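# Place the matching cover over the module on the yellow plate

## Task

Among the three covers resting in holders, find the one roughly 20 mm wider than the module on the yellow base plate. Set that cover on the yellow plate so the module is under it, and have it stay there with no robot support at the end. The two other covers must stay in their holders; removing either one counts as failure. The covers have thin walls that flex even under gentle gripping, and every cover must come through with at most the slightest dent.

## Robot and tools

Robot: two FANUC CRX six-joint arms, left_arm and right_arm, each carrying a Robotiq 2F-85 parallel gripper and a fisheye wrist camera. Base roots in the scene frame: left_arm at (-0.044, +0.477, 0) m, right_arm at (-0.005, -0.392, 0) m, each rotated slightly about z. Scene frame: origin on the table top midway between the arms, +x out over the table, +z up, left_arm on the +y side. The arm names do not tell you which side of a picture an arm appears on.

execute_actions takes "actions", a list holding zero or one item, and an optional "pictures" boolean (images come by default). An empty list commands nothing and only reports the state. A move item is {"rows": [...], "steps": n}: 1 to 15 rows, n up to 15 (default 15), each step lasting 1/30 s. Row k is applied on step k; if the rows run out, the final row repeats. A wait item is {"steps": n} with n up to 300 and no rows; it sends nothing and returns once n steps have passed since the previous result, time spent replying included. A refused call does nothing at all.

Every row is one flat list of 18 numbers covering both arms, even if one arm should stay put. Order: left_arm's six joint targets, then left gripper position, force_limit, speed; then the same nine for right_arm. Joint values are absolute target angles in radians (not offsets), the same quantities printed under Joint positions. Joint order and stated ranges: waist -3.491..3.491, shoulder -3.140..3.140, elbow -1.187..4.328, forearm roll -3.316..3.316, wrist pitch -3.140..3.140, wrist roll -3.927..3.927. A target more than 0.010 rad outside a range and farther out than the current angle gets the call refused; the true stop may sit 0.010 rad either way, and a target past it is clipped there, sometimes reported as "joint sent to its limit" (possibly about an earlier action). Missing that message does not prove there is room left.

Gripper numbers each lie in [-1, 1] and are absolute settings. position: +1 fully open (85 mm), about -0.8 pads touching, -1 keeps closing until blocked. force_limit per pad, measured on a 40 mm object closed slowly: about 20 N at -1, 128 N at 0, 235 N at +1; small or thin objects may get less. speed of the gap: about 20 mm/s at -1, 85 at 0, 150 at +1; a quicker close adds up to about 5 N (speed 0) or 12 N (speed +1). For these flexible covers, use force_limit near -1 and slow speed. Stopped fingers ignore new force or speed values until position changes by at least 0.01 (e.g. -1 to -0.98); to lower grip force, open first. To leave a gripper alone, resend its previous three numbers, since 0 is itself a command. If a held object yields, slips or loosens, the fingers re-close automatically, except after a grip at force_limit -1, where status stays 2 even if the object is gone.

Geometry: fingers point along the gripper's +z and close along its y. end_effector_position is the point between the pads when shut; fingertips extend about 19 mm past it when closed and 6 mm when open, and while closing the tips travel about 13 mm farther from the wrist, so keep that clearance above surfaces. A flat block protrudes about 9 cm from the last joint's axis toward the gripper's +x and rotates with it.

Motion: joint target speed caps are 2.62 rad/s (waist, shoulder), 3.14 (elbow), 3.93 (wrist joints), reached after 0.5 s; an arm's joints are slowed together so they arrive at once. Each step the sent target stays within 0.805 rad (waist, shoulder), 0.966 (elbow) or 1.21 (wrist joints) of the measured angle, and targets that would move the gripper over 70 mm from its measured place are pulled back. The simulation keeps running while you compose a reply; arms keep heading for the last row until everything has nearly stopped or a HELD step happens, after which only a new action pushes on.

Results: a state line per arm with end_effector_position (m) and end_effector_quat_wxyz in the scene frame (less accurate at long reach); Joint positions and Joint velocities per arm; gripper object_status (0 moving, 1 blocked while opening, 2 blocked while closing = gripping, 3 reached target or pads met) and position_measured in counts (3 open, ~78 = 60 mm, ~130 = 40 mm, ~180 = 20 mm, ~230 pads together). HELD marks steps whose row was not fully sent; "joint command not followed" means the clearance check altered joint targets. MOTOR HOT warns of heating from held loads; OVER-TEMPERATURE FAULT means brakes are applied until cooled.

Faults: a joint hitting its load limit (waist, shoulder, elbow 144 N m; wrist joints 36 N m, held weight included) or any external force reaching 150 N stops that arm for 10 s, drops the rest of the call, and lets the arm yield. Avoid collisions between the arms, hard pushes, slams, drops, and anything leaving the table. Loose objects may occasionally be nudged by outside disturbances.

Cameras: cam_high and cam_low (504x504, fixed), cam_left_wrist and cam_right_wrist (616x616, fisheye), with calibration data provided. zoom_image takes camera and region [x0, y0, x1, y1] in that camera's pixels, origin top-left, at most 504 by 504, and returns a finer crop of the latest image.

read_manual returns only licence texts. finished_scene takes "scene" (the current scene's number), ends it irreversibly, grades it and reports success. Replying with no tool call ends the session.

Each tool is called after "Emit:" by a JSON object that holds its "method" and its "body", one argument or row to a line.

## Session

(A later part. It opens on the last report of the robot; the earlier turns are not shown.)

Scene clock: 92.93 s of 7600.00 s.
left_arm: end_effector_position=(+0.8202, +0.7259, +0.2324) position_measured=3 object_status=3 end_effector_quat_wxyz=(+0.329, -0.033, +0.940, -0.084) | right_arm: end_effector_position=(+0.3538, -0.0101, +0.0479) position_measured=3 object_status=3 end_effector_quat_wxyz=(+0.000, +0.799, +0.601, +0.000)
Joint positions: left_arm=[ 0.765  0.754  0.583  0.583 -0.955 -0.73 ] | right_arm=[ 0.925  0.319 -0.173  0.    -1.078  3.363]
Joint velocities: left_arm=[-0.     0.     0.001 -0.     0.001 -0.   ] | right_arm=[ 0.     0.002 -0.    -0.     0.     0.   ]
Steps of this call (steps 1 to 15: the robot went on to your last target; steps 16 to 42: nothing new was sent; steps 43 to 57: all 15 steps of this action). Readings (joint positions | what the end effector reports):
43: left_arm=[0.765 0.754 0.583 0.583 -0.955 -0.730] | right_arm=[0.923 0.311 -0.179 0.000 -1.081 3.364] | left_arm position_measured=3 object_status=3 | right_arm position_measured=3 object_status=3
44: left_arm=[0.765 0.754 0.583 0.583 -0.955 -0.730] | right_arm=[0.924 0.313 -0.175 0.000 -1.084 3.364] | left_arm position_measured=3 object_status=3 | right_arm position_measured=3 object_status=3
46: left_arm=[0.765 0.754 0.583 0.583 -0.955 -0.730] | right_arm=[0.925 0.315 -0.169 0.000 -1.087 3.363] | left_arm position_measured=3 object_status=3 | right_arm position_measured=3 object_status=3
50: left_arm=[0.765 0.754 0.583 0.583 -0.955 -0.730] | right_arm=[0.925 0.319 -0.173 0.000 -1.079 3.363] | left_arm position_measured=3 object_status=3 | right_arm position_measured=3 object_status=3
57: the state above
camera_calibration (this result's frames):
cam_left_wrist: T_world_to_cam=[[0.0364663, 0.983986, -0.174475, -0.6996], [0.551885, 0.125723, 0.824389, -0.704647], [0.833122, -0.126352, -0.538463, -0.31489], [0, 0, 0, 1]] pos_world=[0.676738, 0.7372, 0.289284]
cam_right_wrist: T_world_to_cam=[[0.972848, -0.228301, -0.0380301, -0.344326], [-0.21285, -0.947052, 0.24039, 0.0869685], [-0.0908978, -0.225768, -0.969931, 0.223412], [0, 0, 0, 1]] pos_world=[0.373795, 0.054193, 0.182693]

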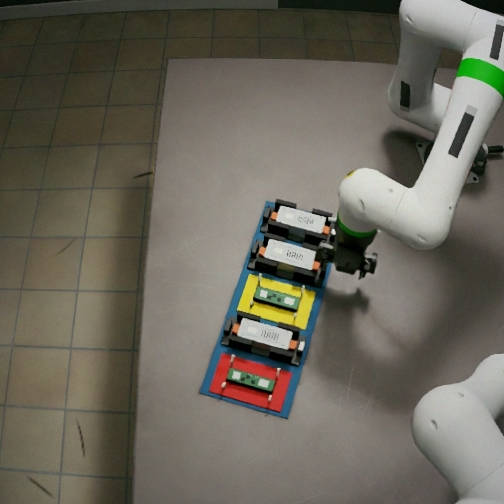

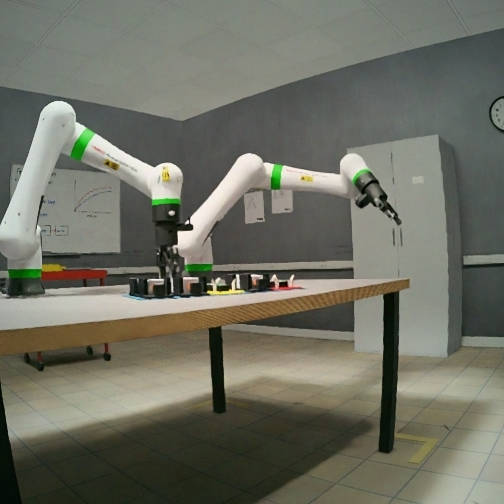

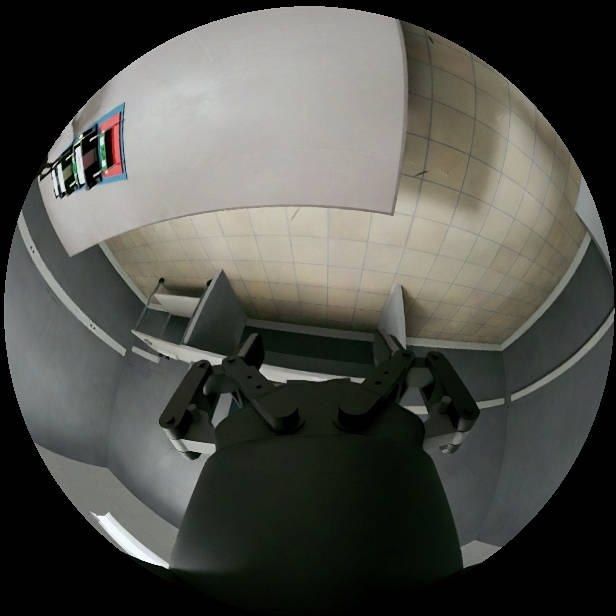

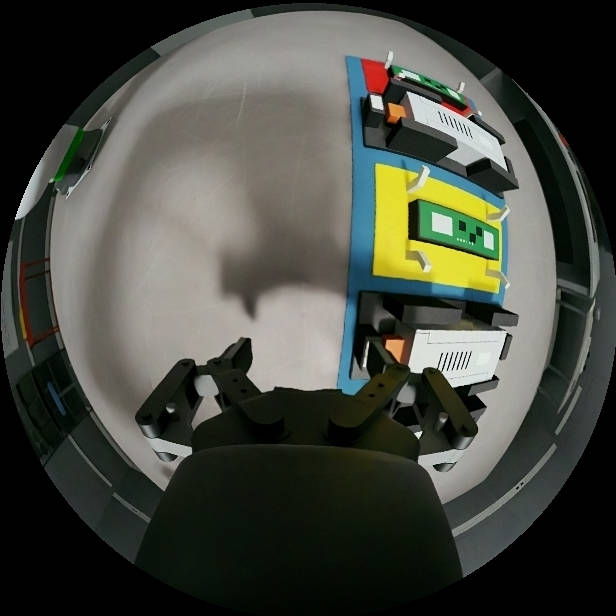

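Emit:
{"method": "execute_actions", "body": {
  "actions": [
    {"rows":[[0.765,0.754,0.583,0.583,-0.955,-0.73,1,0,0,0.9265,0.3203,-0.1768,0,-1.0737,3.361,1,-0.6,1]],"steps":12}
  ]
}}

Emit:
{"method": "zoom_image", "body": {
  "camera": "cam_right_wrist",
  "region": [320,270,440,390]
}}

Scene clock: 103.77 s of 7600.00 s.
left_arm: end_effector_position=(+0.8202, +0.7259, +0.2324) position_measured=3 object_status=3 end_effector_quat_wxyz=(+0.329, -0.033, +0.940, -0.084) | right_arm: end_effector_position=(+0.3542, -0.0100, +0.0484) position_measured=3 object_status=3 end_effector_quat_wxyz=(+0.001, +0.799, +0.601, +0.001)
Joint positions: left_arm=[ 0.765  0.754  0.583  0.583 -0.955 -0.73 ] | right_arm=[ 0.926  0.318 -0.174  0.002 -1.077  3.362]
Joint velocities: left_arm=[ 0.002  0.001  0.001 -0.001  0.001  0.   ] | right_arm=[-0.001 -0.    -0.001  0.     0.    -0.   ]
FORCE FAULT: contact force on the right arm reached its limit, and that arm stopped for 10 seconds. The contact can be on any part of that arm, not only on its tool. That arm's remaining commands of this call were not run. That arm holds still and accepts commands again. Move the arm away from the contact; if what it grips holds it there, let go first. Pushing or pulling that hard again can fault the arm again.
The stop of the right arm began at step 25 of this call (marked STOPPED below). From that step on that arm followed nothing that you had sent. 10 of its steps, steps kept back included, did not run and will not run. Nothing is kept back now, and the robot has no last target.
Steps of this call (steps 1 to 15: the robot went on to your last target; steps 16 to 22: nothing new was sent; steps 23 to 34: all 12 steps of this action; steps 35 to 325: the stop continued). Readings (joint positions | what the end effector reports):
23: left_arm=[0.765 0.754 0.583 0.583 -0.955 -0.730] | right_arm=[0.925 0.320 -0.174 0.000 -1.078 3.363] | left_arm position_measured=3 object_status=3 | right_arm position_measured=3 object_status=3
24: left_arm=[0.765 0.754 0.583 0.583 -0.955 -0.730] | right_arm=[0.925 0.320 -0.175 0.000 -1.076 3.362] | left_arm position_measured=3 object_status=3 | right_arm position_measured=3 object_status=3
25: left_arm=[0.765 0.754 0.583 0.583 -0.955 -0.730] | right_arm=[0.926 0.318 -0.174 0.002 -1.077 3.362] | left_arm position_measured=3 object_status=3 | right_arm position_measured=3 object_status=3 STOPPED (the right arm)
26: left_arm=[0.765 0.754 0.583 0.583 -0.955 -0.730] | right_arm=[0.926 0.318 -0.174 0.002 -1.077 3.362] | left_arm position_measured=3 object_status=3 | right_arm position_measured=3 object_status=3
30: left_arm=[0.765 0.754 0.583 0.583 -0.955 -0.730] | right_arm=[0.926 0.318 -0.174 0.002 -1.077 3.362] | left_arm position_measured=3 object_status=3 | right_arm position_measured=3 object_status=3
325: the state above
camera_calibration (this result's frames):
cam_left_wrist: T_world_to_cam=[[0.0364662, 0.983986, -0.174475, -0.6996], [0.551885, 0.125723, 0.824389, -0.704647], [0.833122, -0.126352, -0.538463, -0.31489], [0, 0, 0, 1]] pos_world=[0.676738, 0.7372, 0.289284]
cam_right_wrist: T_world_to_cam=[[0.973068, -0.2277, -0.0359271, -0.344795], [-0.212826, -0.94729, 0.239471, 0.087064], [-0.088561, -0.225376, -0.970239, 0.223166], [0, 0, 0, 1]] pos_world=[0.373802, 0.0542613, 0.183287]

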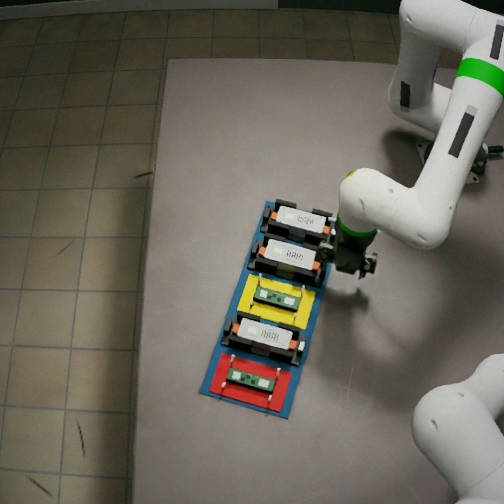

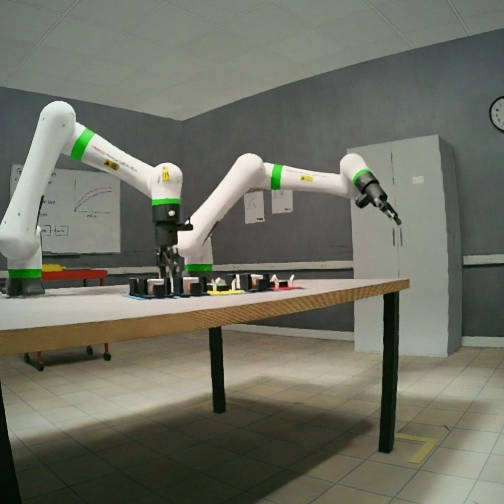

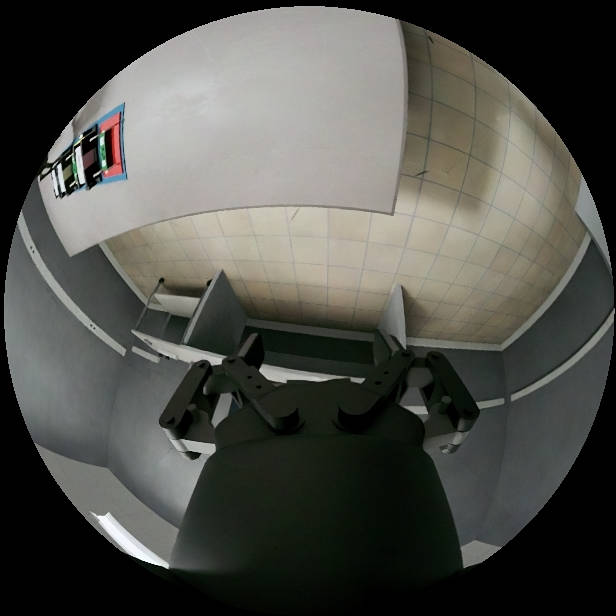

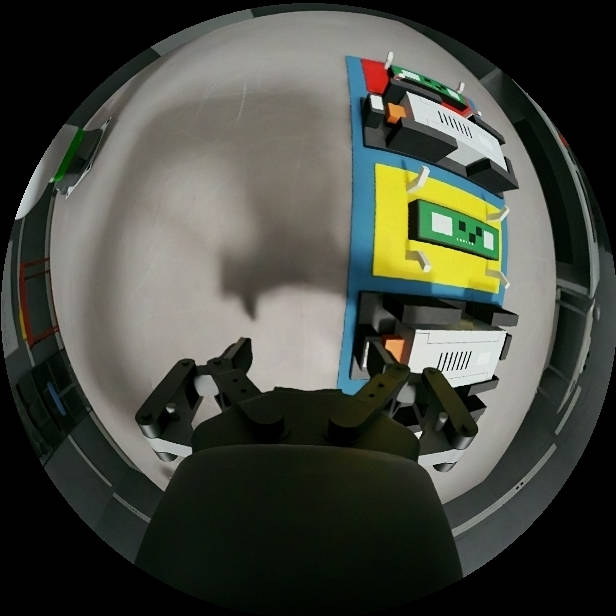

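Region (320, 270, 440, 390) of cam_right_wrist's 616x616 image, scaled by 4.200, with more detail than that image has.

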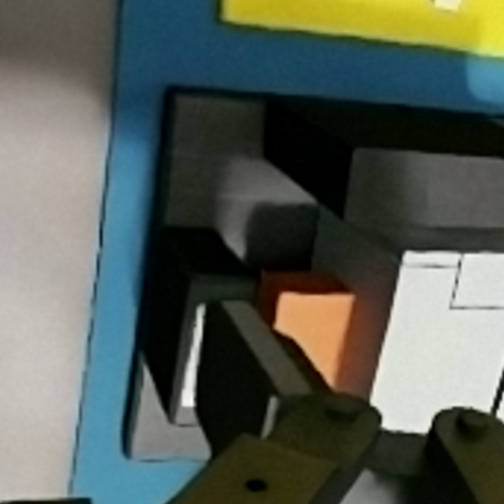

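Emit:
{"method": "execute_actions", "body": {
  "actions": [
    {"rows":[[0.765,0.754,0.583,0.583,-0.955,-0.73,1,0,0,0.9167,0.273,-0.125,0,-1.1725,3.0,0.6,-0.8,1],[0.765,0.754,0.583,0.583,-0.955,-0.73,1,0,0,0.9167,0.273,-0.125,0,-1.1725,3.0,0.6,-0.8,1],[0.765,0.754,0.583,0.583,-0.955,-0.73,1,0,0,0.9167,0.273,-0.125,0,-1.1725,3.0,0.6,-0.8,1],[0.765,0.754,0.583,0.583,-0.955,-0.73,1,0,0,0.9167,0.273,-0.125,0,-1.1725,3.0,0.6,-0.8,1],[0.765,0.754,0.583,0.583,-0.955,-0.73,1,0,0,0.9167,0.273,-0.125,0,-1.1725,3.0,0.6,-0.8,1],[0.765,0.754,0.583,0.583,-0.955,-0.73,1,0,0,0.8,0.33,0.03,0,-1.27,2.5,0.6,-0.8,1],[0.765,0.754,0.583,0.583,-0.955,-0.73,1,0,0,0.8,0.33,0.03,0,-1.27,2.5,0.6,-0.8,1],[0.765,0.754,0.583,0.583,-0.955,-0.73,1,0,0,0.8,0.33,0.03,0,-1.27,2.5,0.6,-0.8,1],[0.765,0.754,0.583,0.583,-0.955,-0.73,1,0,0,0.6835,0.402,0.166,0,-1.336,2.033,0.6,-0.8,1]],"steps":15}
  ],
  "pictures": false
}}

Emit:
{"method": "execute_actions", "body": {
  "actions": [
    {"steps":20}
  ],
  "pictures": false
}}

Emit:
{"method": "execute_actions", "body": {
  "actions": [
    {"rows":[[0.765,0.754,0.583,0.583,-0.955,-0.73,1,0,0,0.6835,0.446,0.09,0,-1.216,2.033,0.6,-0.8,1],[0.765,0.754,0.583,0.583,-0.955,-0.73,1,0,0,0.6835,0.446,0.09,0,-1.216,2.033,0.6,-0.8,1],[0.765,0.754,0.583,0.583,-0.955,-0.73,1,0,0,0.6835,0.446,0.09,0,-1.216,2.033,0.6,-0.8,1],[0.765,0.754,0.583,0.583,-0.955,-0.73,1,0,0,0.6835,0.446,0.09,0,-1.216,2.033,0.6,-0.8,1],[0.765,0.754,0.583,0.583,-0.955,-0.73,1,0,0,0.6835,0.446,0.09,0,-1.216,2.033,0.6,-0.8,1],[0.765,0.754,0.583,0.583,-0.955,-0.73,1,0,0,0.6835,0.491,0.03,0,-1.11,2.033,0.6,-0.8,1]],"steps":15}
  ]
}}

Emit:
{"method": "zoom_image", "body": {
  "camera": "cam_high",
  "region": [240,200,350,300]
}}

Scene clock: 107.97 s of 7600.00 s.
left_arm: end_effector_position=(+0.8202, +0.7259, +0.2324) position_measured=3 object_status=3 end_effector_quat_wxyz=(+0.329, -0.033, +0.940, -0.084) | right_arm: end_effector_position=(+0.4009, -0.0183, +0.1073) position_measured=53 object_status=0 end_effector_quat_wxyz=(+0.001, +0.973, +0.232, -0.000)
Joint positions: left_arm=[ 0.765  0.754  0.583  0.583 -0.955 -0.73 ] | right_arm=[ 0.84   0.325 -0.014  0.    -1.233  2.626]
Joint velocities: left_arm=[ 0.     0.    -0.    -0.     0.001  0.   ] | right_arm=[-0.553  0.231  0.614 -0.001 -0.352 -2.01 ]
Steps of this call (steps 1 to 90: nothing new was sent; then 0.70 s passed at rest; steps 91 to 105: all 15 steps of this action). Readings (joint positions | what the end effector reports):
91: left_arm=[0.765 0.754 0.583 0.583 -0.955 -0.730] | right_arm=[0.926 0.318 -0.174 0.002 -1.077 3.362] | left_arm position_measured=3 object_status=3 | right_arm position_measured=3 object_status=0
92: left_arm=[0.765 0.754 0.583 0.583 -0.955 -0.730] | right_arm=[0.925 0.317 -0.173 0.003 -1.079 3.354] | left_arm position_measured=3 object_status=3 | right_arm position_measured=5 object_status=0
94: left_arm=[0.765 0.754 0.583 0.583 -0.955 -0.730] | right_arm=[0.925 0.313 -0.168 0.002 -1.090 3.314] | left_arm position_measured=3 object_status=3 | right_arm position_measured=23 object_status=0
98: left_arm=[0.765 0.754 0.583 0.583 -0.955 -0.730] | right_arm=[0.918 0.299 -0.141 0.001 -1.138 3.130] | left_arm position_measured=3 object_status=3 | right_arm position_measured=51 object_status=0
105: the state above

Scene clock: 108.63 s of 7600.00 s.
left_arm: end_effector_position=(+0.8202, +0.7259, +0.2324) position_measured=3 object_status=3 end_effector_quat_wxyz=(+0.329, -0.033, +0.940, -0.084) | right_arm: end_effector_position=(+0.4824, -0.0549, +0.1386) position_measured=53 object_status=3 end_effector_quat_wxyz=(+0.000, +0.990, -0.140, -0.000)
Joint positions: left_arm=[ 0.765  0.754  0.583  0.583 -0.955 -0.73 ] | right_arm=[ 0.684  0.402  0.166 -0.    -1.336  2.033]
Joint velocities: left_arm=[-0.     0.    -0.     0.001 -0.002 -0.   ] | right_arm=[-0. -0. -0.  0.  0.  0.]
Steps of this call (steps 1 to 20: the robot went on to your last target). Readings (joint positions | what the end effector reports):
1: left_arm=[0.765 0.754 0.583 0.583 -0.955 -0.730] | right_arm=[0.821 0.334 0.007 0.000 -1.245 2.557] | left_arm position_measured=3 object_status=3 | right_arm position_measured=53 object_status=0
2: left_arm=[0.765 0.754 0.583 0.583 -0.955 -0.730] | right_arm=[0.803 0.343 0.028 0.000 -1.257 2.489] | left_arm position_measured=3 object_status=3 | right_arm position_measured=53 object_status=0
4: left_arm=[0.765 0.754 0.583 0.583 -0.955 -0.730] | right_arm=[0.768 0.361 0.069 0.000 -1.280 2.354] | left_arm position_measured=3 object_status=3 | right_arm position_measured=53 object_status=3
8: left_arm=[0.765 0.754 0.583 0.583 -0.955 -0.730] | right_arm=[0.709 0.389 0.136 0.000 -1.319 2.132] | left_arm position_measured=3 object_status=3 | right_arm position_measured=53 object_status=3
20: the state above

Scene clock: 109.13 s of 7600.00 s.
left_arm: end_effector_position=(+0.8202, +0.7259, +0.2324) position_measured=3 object_status=3 end_effector_quat_wxyz=(+0.329, -0.033, +0.940, -0.084) | right_arm: end_effector_position=(+0.4827, -0.0548, +0.0322) position_measured=53 object_status=3 end_effector_quat_wxyz=(+0.000, +0.990, -0.140, -0.000)
Joint positions: left_arm=[ 0.765  0.754  0.583  0.583 -0.955 -0.73 ] | right_arm=[ 0.683  0.491  0.03   0.    -1.11   2.033]
Joint velocities: left_arm=[ 0.    -0.     0.001 -0.001  0.001  0.   ] | right_arm=[ 0.     0.    -0.003 -0.     0.003 -0.002]
Steps of this call (steps 1 to 15: all 15 steps of this action). Readings (joint positions | what the end effector reports):
1: left_arm=[0.765 0.754 0.583 0.583 -0.955 -0.730] | right_arm=[0.684 0.402 0.166 -0.000 -1.335 2.033] | left_arm position_measured=3 object_status=3 | right_arm position_measured=53 object_status=3
2: left_arm=[0.765 0.754 0.583 0.583 -0.955 -0.730] | right_arm=[0.684 0.404 0.162 -0.000 -1.328 2.033] | left_arm position_measured=3 object_status=3 | right_arm position_measured=53 object_status=3
4: left_arm=[0.765 0.754 0.583 0.583 -0.955 -0.730] | right_arm=[0.684 0.419 0.135 -0.000 -1.288 2.033] | left_arm position_measured=3 object_status=3 | right_arm position_measured=53 object_status=3
8: left_arm=[0.765 0.754 0.583 0.583 -0.955 -0.730] | right_arm=[0.683 0.461 0.070 0.000 -1.180 2.033] | left_arm position_measured=3 object_status=3 | right_arm position_measured=53 object_status=3
15: the state above
camera_calibration (this result's frames):
cam_left_wrist: T_world_to_cam=[[0.0364661, 0.983986, -0.174475, -0.6996], [0.551885, 0.125723, 0.824389, -0.704647], [0.833122, -0.126352, -0.538463, -0.31489], [0, 0, 0, 1]] pos_world=[0.676738, 0.7372, 0.289284]
cam_right_wrist: T_world_to_cam=[[-0.229017, -0.972667, -0.0383302, 0.058901], [-0.946815, 0.213441, 0.240798, 0.493698], [-0.226035, 0.0914386, -0.969818, 0.292391], [0, 0, 0, 1]] pos_world=[0.547021, -0.0748204, 0.166942]

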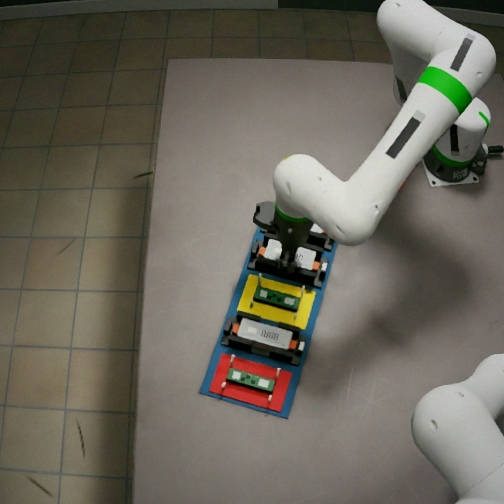

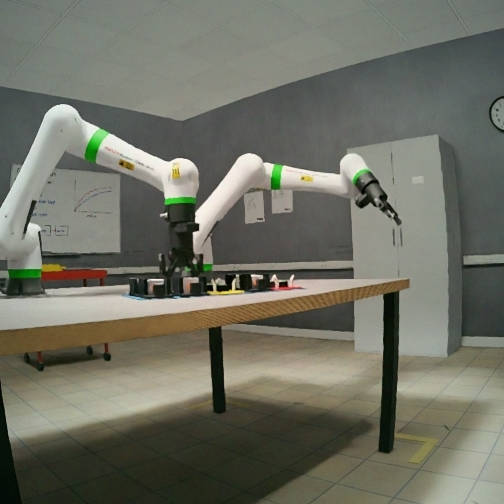

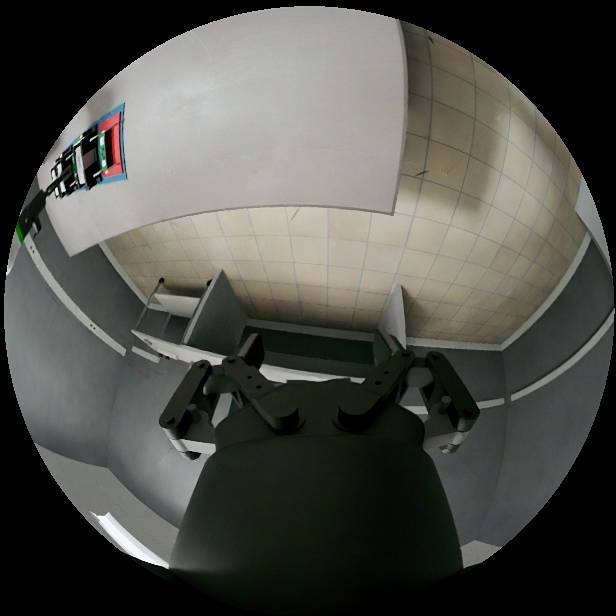

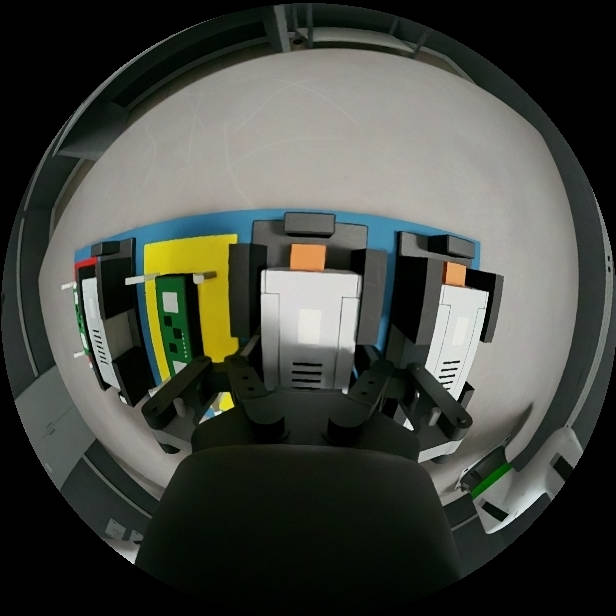

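Region (240, 200, 350, 300) of cam_high's 504x504 image, scaled by 4.582, with more detail than that image has; it fills the top 458 rows of this view, and the rest is white.

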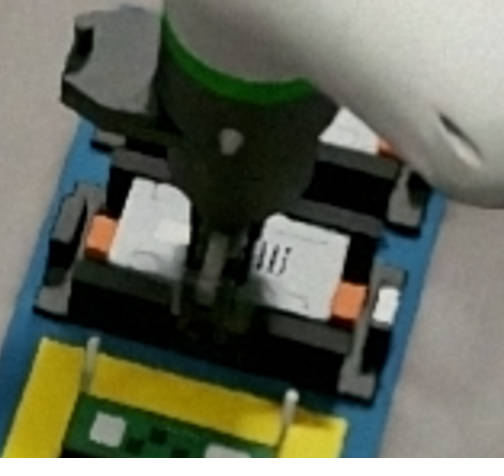

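Emit:
{"method": "execute_actions", "body": {
  "actions": [
    {"rows":[[0.765,0.754,0.583,0.583,-0.955,-0.73,1,0,0,0.6835,0.491,0.03,0,-1.11,2.033,-1,-0.8,-0.6]],"steps":15}
  ],
  "pictures": false
}}

Emit:
{"method": "execute_actions", "body": {
  "actions": [
    {"steps":20}
  ],
  "pictures": false
}}

Emit:
{"method": "execute_actions", "body": {
  "actions": [
    {"rows":[[0.765,0.754,0.583,0.583,-0.955,-0.73,1,0,0,0.6835,0.489,0.033,0,-1.115,2.033,-1,-0.8,-0.6],[0.765,0.754,0.583,0.583,-0.955,-0.73,1,0,0,0.6835,0.489,0.033,0,-1.115,2.033,-1,-0.8,-0.6],[0.765,0.754,0.583,0.583,-0.955,-0.73,1,0,0,0.6805,0.491,0.0385,0,-1.118,2.036,-1,-0.8,-0.6],[0.765,0.754,0.583,0.583,-0.955,-0.73,1,0,0,0.6805,0.491,0.0385,0,-1.118,2.036,-1,-0.8,-0.6],[0.765,0.754,0.583,0.583,-0.955,-0.73,1,0,0,0.6805,0.491,0.0385,0,-1.118,2.036,-1,-0.8,-0.6],[0.765,0.754,0.583,0.583,-0.955,-0.73,1,0,0,0.6865,0.4835,0.032,0,-1.119,2.03,-1,-0.8,-0.6],[0.765,0.754,0.583,0.583,-0.955,-0.73,1,0,0,0.6865,0.4835,0.032,0,-1.119,2.03,-1,-0.8,-0.6],[0.765,0.754,0.583,0.583,-0.955,-0.73,1,0,0,0.6865,0.4835,0.032,0,-1.119,2.03,-1,-0.8,-0.6],[0.765,0.754,0.583,0.583,-0.955,-0.73,1,0,0,0.6805,0.487,0.043,0,-1.127,2.036,-1,-0.8,-0.6],[0.765,0.754,0.583,0.583,-0.955,-0.73,1,0,0,0.6805,0.487,0.043,0,-1.127,2.036,-1,-0.8,-0.6],[0.765,0.754,0.583,0.583,-0.955,-0.73,1,0,0,0.6805,0.487,0.043,0,-1.127,2.036,-1,-0.8,-0.6],[0.765,0.754,0.583,0.583,-0.955,-0.73,1,0,0,0.6835,0.482,0.042,0,-1.131,2.033,-1,-0.8,-0.6]],"steps":15}
  ]
}}

Emit:
{"method": "zoom_image", "body": {
  "camera": "cam_low",
  "region": [140,240,240,305]
}}

Scene clock: 111.23 s of 7600.00 s.
left_arm: end_effector_position=(+0.8202, +0.7259, +0.2324) position_measured=3 object_status=3 end_effector_quat_wxyz=(+0.329, -0.033, +0.940, -0.084) | right_arm: end_effector_position=(+0.4827, -0.0547, +0.0321) position_measured=102 object_status=0 end_effector_quat_wxyz=(-0.000, +0.990, -0.140, +0.000)
Joint positions: left_arm=[ 0.765  0.754  0.583  0.583 -0.955 -0.73 ] | right_arm=[ 0.683  0.491  0.03  -0.    -1.11   2.033]
Joint velocities: left_arm=[-0. -0.  0.  0.  0.  0.] | right_arm=[ 0.     0.     0.    -0.001 -0.004  0.   ]
Steps of this call (steps 1 to 15: the robot went on to your last target; steps 16 to 48: nothing new was sent; steps 49 to 63: all 15 steps of this action). Readings (joint positions | what the end effector reports):
49: left_arm=[0.765 0.754 0.583 0.583 -0.955 -0.730] | right_arm=[0.683 0.491 0.030 0.000 -1.110 2.033] | left_arm position_measured=3 object_status=3 | right_arm position_measured=53 object_status=0
50: left_arm=[0.765 0.754 0.583 0.583 -0.955 -0.730] | right_arm=[0.683 0.491 0.030 0.000 -1.110 2.033] | left_arm position_measured=3 object_status=3 | right_arm position_measured=54 object_status=0
52: left_arm=[0.765 0.754 0.583 0.583 -0.955 -0.730] | right_arm=[0.683 0.491 0.030 0.000 -1.110 2.033] | left_arm position_measured=3 object_status=3 | right_arm position_measured=60 object_status=0
56: left_arm=[0.765 0.754 0.583 0.583 -0.955 -0.730] | right_arm=[0.683 0.491 0.030 0.000 -1.110 2.033] | left_arm position_measured=3 object_status=3 | right_arm position_measured=75 object_status=0
63: the state above

Scene clock: 111.90 s of 7600.00 s.
left_arm: end_effector_position=(+0.8202, +0.7259, +0.2324) position_measured=3 object_status=3 end_effector_quat_wxyz=(+0.329, -0.033, +0.940, -0.084) | right_arm: end_effector_position=(+0.4826, -0.0548, +0.0321) position_measured=103 object_status=2 end_effector_quat_wxyz=(+0.000, +0.990, -0.140, -0.000)
Joint positions: left_arm=[ 0.765  0.754  0.583  0.583 -0.955 -0.73 ] | right_arm=[ 0.683  0.491  0.03  -0.    -1.11   2.033]
Joint velocities: left_arm=[-0.    -0.     0.001 -0.002 -0.     0.   ] | right_arm=[-0.001  0.    -0.001  0.    -0.    -0.001]
Steps of this call (steps 1 to 15: the robot went on to your last target; steps 16 to 20: nothing new was sent). Readings (joint positions | what the end effector reports):
1: left_arm=[0.765 0.754 0.583 0.583 -0.955 -0.730] | right_arm=[0.683 0.491 0.030 -0.000 -1.110 2.033] | left_arm position_measured=3 object_status=3 | right_arm position_measured=103 object_status=0
2: left_arm=[0.765 0.754 0.583 0.583 -0.955 -0.730] | right_arm=[0.683 0.491 0.030 -0.000 -1.110 2.033] | left_arm position_measured=3 object_status=3 | right_arm position_measured=103 object_status=0
4: left_arm=[0.765 0.754 0.583 0.583 -0.955 -0.730] | right_arm=[0.683 0.491 0.030 -0.000 -1.110 2.033] | left_arm position_measured=3 object_status=3 | right_arm position_measured=103 object_status=0
8: left_arm=[0.765 0.754 0.583 0.583 -0.955 -0.730] | right_arm=[0.683 0.491 0.030 -0.000 -1.110 2.033] | left_arm position_measured=3 object_status=3 | right_arm position_measured=103 object_status=2
20: the state above
All arms were judged still, so your last target was given up. Only a new action makes them travel on or press farther. Fingers that are still opening or closing keep moving.

Scene clock: 112.40 s of 7600.00 s.
left_arm: end_effector_position=(+0.8202, +0.7259, +0.2324) position_measured=3 object_status=3 end_effector_quat_wxyz=(+0.329, -0.033, +0.940, -0.084) | right_arm: end_effector_position=(+0.4833, -0.0545, +0.0416) position_measured=103 object_status=2 end_effector_quat_wxyz=(+0.000, +0.990, -0.140, -0.000)
Joint positions: left_arm=[ 0.765  0.754  0.583  0.583 -0.955 -0.73 ] | right_arm=[ 0.683  0.483  0.042  0.    -1.131  2.034]
Joint velocities: left_arm=[-0.001 -0.     0.001 -0.001  0.001  0.   ] | right_arm=[ 0.007 -0.01  -0.    -0.002 -0.01  -0.013]
Steps of this call (steps 1 to 15: all 15 steps of this action). Readings (joint positions | what the end effector reports):
1: left_arm=[0.765 0.754 0.583 0.583 -0.955 -0.730] | right_arm=[0.683 0.491 0.030 0.000 -1.111 2.033] | left_arm position_measured=3 object_status=3 | right_arm position_measured=103 object_status=2
2: left_arm=[0.765 0.754 0.583 0.583 -0.955 -0.730] | right_arm=[0.683 0.490 0.031 0.000 -1.113 2.033] | left_arm position_measured=3 object_status=3 | right_arm position_measured=103 object_status=2
4: left_arm=[0.765 0.754 0.583 0.583 -0.955 -0.730] | right_arm=[0.682 0.490 0.035 -0.000 -1.116 2.034] | left_arm position_measured=3 object_status=3 | right_arm position_measured=103 object_status=2
8: left_arm=[0.765 0.754 0.583 0.583 -0.955 -0.730] | right_arm=[0.685 0.486 0.034 0.000 -1.119 2.032] | left_arm position_measured=3 object_status=3 | right_arm position_measured=103 object_status=2
15: the state above
camera_calibration (this result's frames):
cam_left_wrist: T_world_to_cam=[[0.0364663, 0.983986, -0.174475, -0.6996], [0.551885, 0.125723, 0.824389, -0.704647], [0.833122, -0.126352, -0.538463, -0.31489], [0, 0, 0, 1]] pos_world=[0.676738, 0.7372, 0.289284]
cam_right_wrist: T_world_to_cam=[[-0.228627, -0.972768, -0.0381031, 0.059435], [-0.946858, 0.2131, 0.240933, 0.491954], [-0.226253, 0.0911621, -0.969793, 0.301697], [0, 0, 0, 1]] pos_world=[0.547658, -0.0745222, 0.17632]

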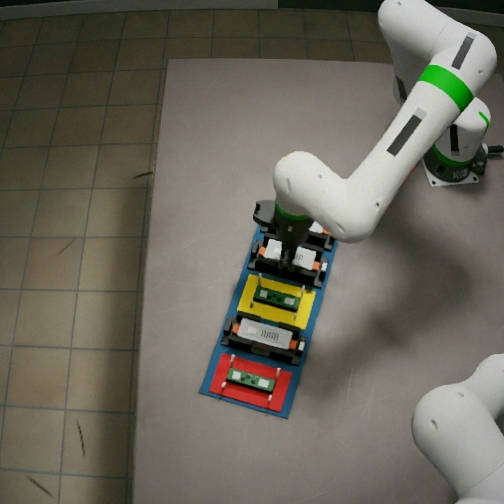

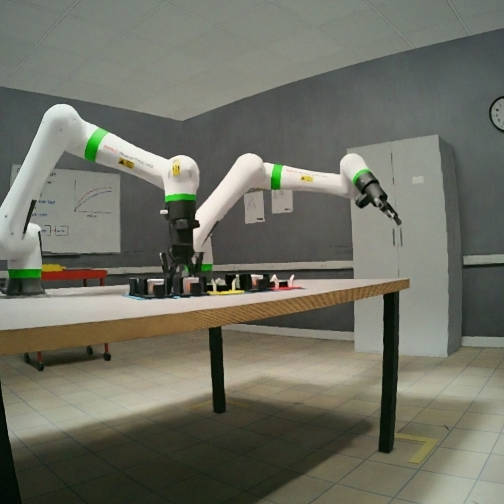

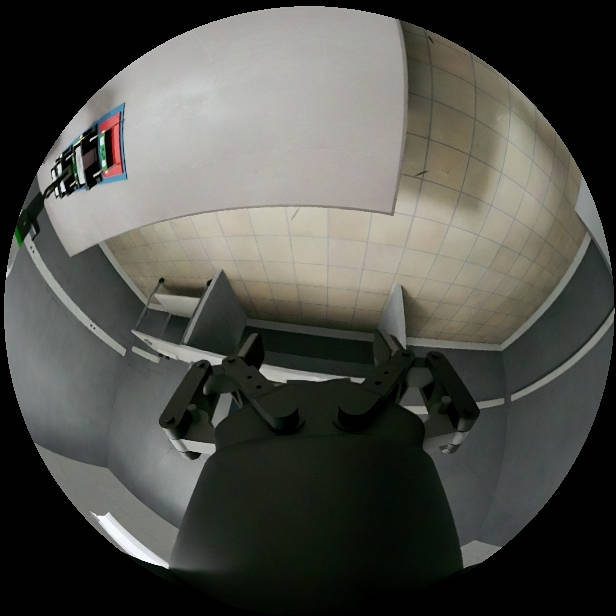

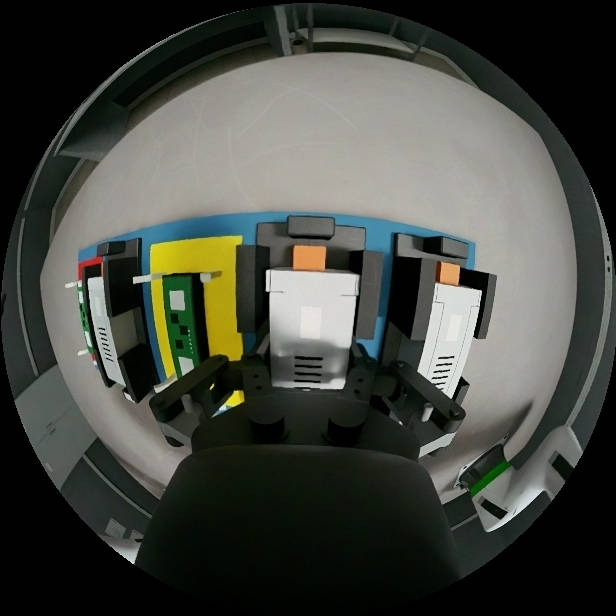

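Region (140, 240, 240, 305) of cam_low's 504x504 image, scaled by 5.040, with more detail than that image has; it fills the top 328 rows of this view, and the rest is white.

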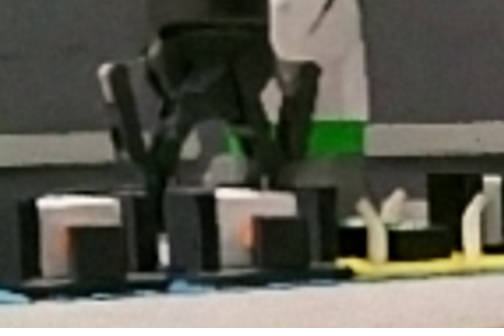

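Emit:
{"method": "execute_actions", "body": {
  "actions": [
    {"rows":[[0.765,0.754,0.583,0.583,-0.955,-0.73,1,0,0,0.6855,0.478,0.043,0,-1.137,2.031,-1,-0.8,-0.6],[0.765,0.754,0.583,0.583,-0.955,-0.73,1,0,0,0.6855,0.478,0.043,0,-1.137,2.031,-1,-0.8,-0.6],[0.765,0.754,0.583,0.583,-0.955,-0.73,1,0,0,0.6855,0.478,0.043,0,-1.137,2.031,-1,-0.8,-0.6],[0.765,0.754,0.583,0.583,-0.955,-0.73,1,0,0,0.6815,0.478,0.051,0,-1.144,2.035,-1,-0.8,-0.6],[0.765,0.754,0.583,0.583,-0.955,-0.73,1,0,0,0.6815,0.478,0.051,0,-1.144,2.035,-1,-0.8,-0.6],[0.765,0.754,0.583,0.583,-0.955,-0.73,1,0,0,0.6815,0.478,0.051,0,-1.144,2.035,-1,-0.8,-0.6],[0.765,0.754,0.583,0.583,-0.955,-0.73,1,0,0,0.6855,0.473,0.05,0,-1.148,2.031,-1,-0.8,-0.6],[0.765,0.754,0.583,0.583,-0.955,-0.73,1,0,0,0.6855,0.473,0.05,0,-1.148,2.031,-1,-0.8,-0.6],[0.765,0.754,0.583,0.583,-0.955,-0.73,1,0,0,0.6855,0.473,0.05,0,-1.148,2.031,-1,-0.8,-0.6],[0.765,0.754,0.583,0.583,-0.955,-0.73,1,0,0,0.6815,0.473,0.058,0,-1.156,2.035,-1,-0.8,-0.6],[0.765,0.754,0.583,0.583,-0.955,-0.73,1,0,0,0.6815,0.473,0.058,0,-1.156,2.035,-1,-0.8,-0.6],[0.765,0.754,0.583,0.583,-0.955,-0.73,1,0,0,0.6835,0.47,0.058,0,-1.159,2.033,-1,-0.8,-0.6]],"steps":15}
  ]
}}

Emit:
{"method": "zoom_image", "body": {
  "camera": "cam_low",
  "region": [140,240,240,305]
}}

Scene clock: 115.67 s of 7600.00 s.
left_arm: end_effector_position=(+0.8202, +0.7259, +0.2324) position_measured=3 object_status=3 end_effector_quat_wxyz=(+0.329, -0.033, +0.940, -0.084) | right_arm: end_effector_position=(+0.4836, -0.0540, +0.0550) position_measured=104 object_status=2 end_effector_quat_wxyz=(+0.000, +0.990, -0.140, -0.000)
Joint positions: left_arm=[ 0.765  0.754  0.583  0.583 -0.955 -0.73 ] | right_arm=[ 0.683  0.47   0.058 -0.    -1.159  2.033]
Joint velocities: left_arm=[-0.001  0.     0.001 -0.001 -0.001  0.   ] | right_arm=[ 0.004 -0.005  0.003  0.    -0.009  0.001]
Steps of this call (steps 1 to 15: the robot went on to your last target; steps 16 to 83: nothing new was sent; steps 84 to 98: all 15 steps of this action). Readings (joint positions | what the end effector reports):
84: left_arm=[0.765 0.754 0.583 0.583 -0.955 -0.730] | right_arm=[0.684 0.482 0.042 -0.000 -1.131 2.033] | left_arm position_measured=3 object_status=3 | right_arm position_measured=103 object_status=2
85: left_arm=[0.765 0.754 0.583 0.583 -0.955 -0.730] | right_arm=[0.685 0.480 0.043 0.000 -1.134 2.032] | left_arm position_measured=3 object_status=3 | right_arm position_measured=103 object_status=2
87: left_arm=[0.765 0.754 0.583 0.583 -0.955 -0.730] | right_arm=[0.685 0.478 0.044 0.000 -1.137 2.031] | left_arm position_measured=3 object_status=3 | right_arm position_measured=103 object_status=2
91: left_arm=[0.765 0.754 0.583 0.583 -0.955 -0.730] | right_arm=[0.684 0.476 0.050 0.000 -1.146 2.034] | left_arm position_measured=3 object_status=3 | right_arm position_measured=103 object_status=2
98: the state above
camera_calibration (this result's frames):
cam_left_wrist: T_world_to_cam=[[0.0364664, 0.983986, -0.174475, -0.6996], [0.551885, 0.125723, 0.824389, -0.704647], [0.833122, -0.126353, -0.538463, -0.31489], [0, 0, 0, 1]] pos_world=[0.676738, 0.7372, 0.289284]
cam_right_wrist: T_world_to_cam=[[-0.229209, -0.972623, -0.0383198, 0.0608134], [-0.946769, 0.213628, 0.240813, 0.48895], [-0.226034, 0.0914764, -0.969815, 0.314624], [0, 0, 0, 1]] pos_world=[0.547978, -0.0740859, 0.189712]

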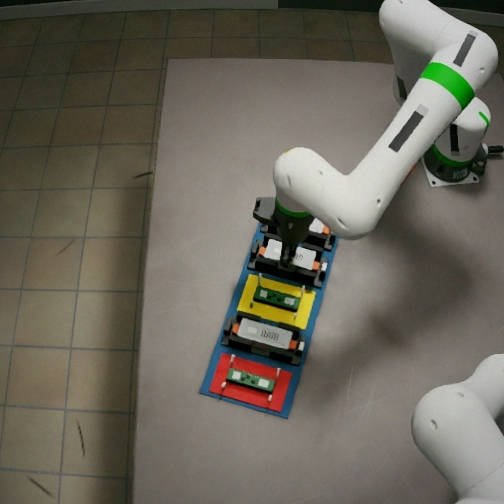

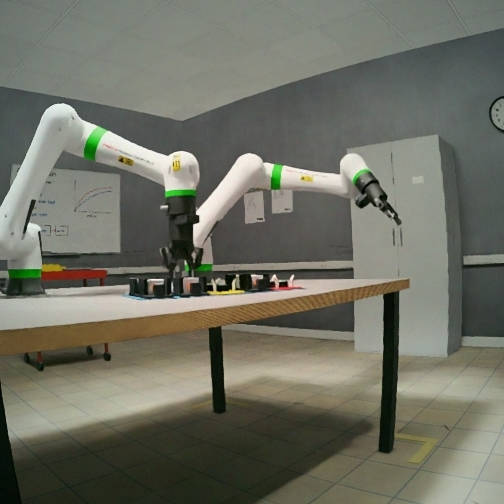

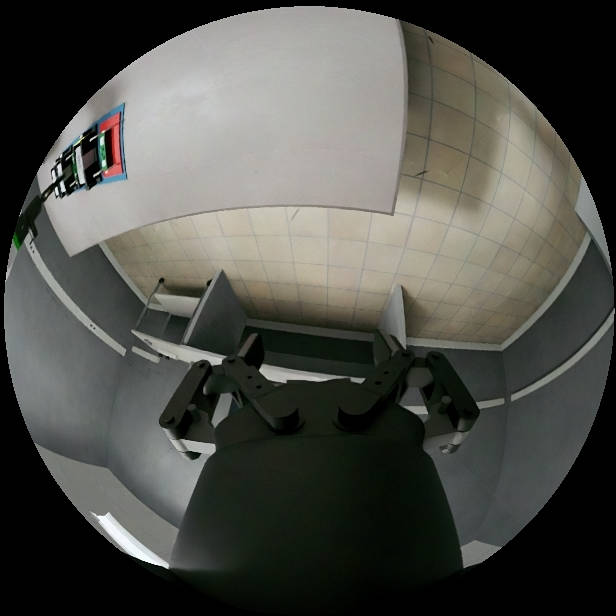

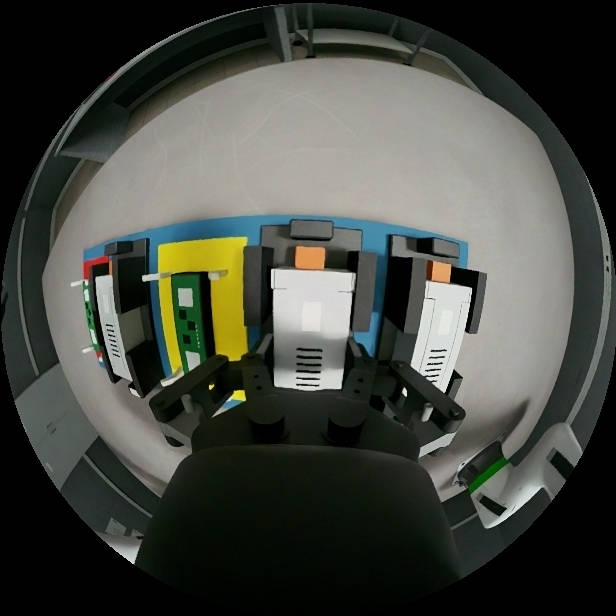

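Region (140, 240, 240, 305) of cam_low's 504x504 image, scaled by 5.040, with more detail than that image has; it fills the top 328 rows of this view, and the rest is white.

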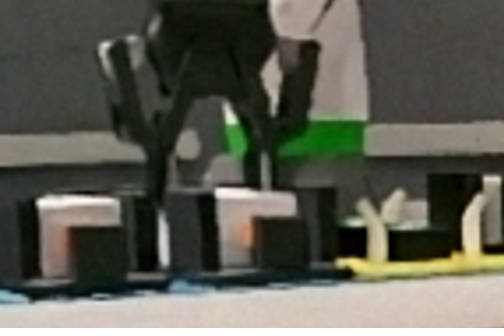

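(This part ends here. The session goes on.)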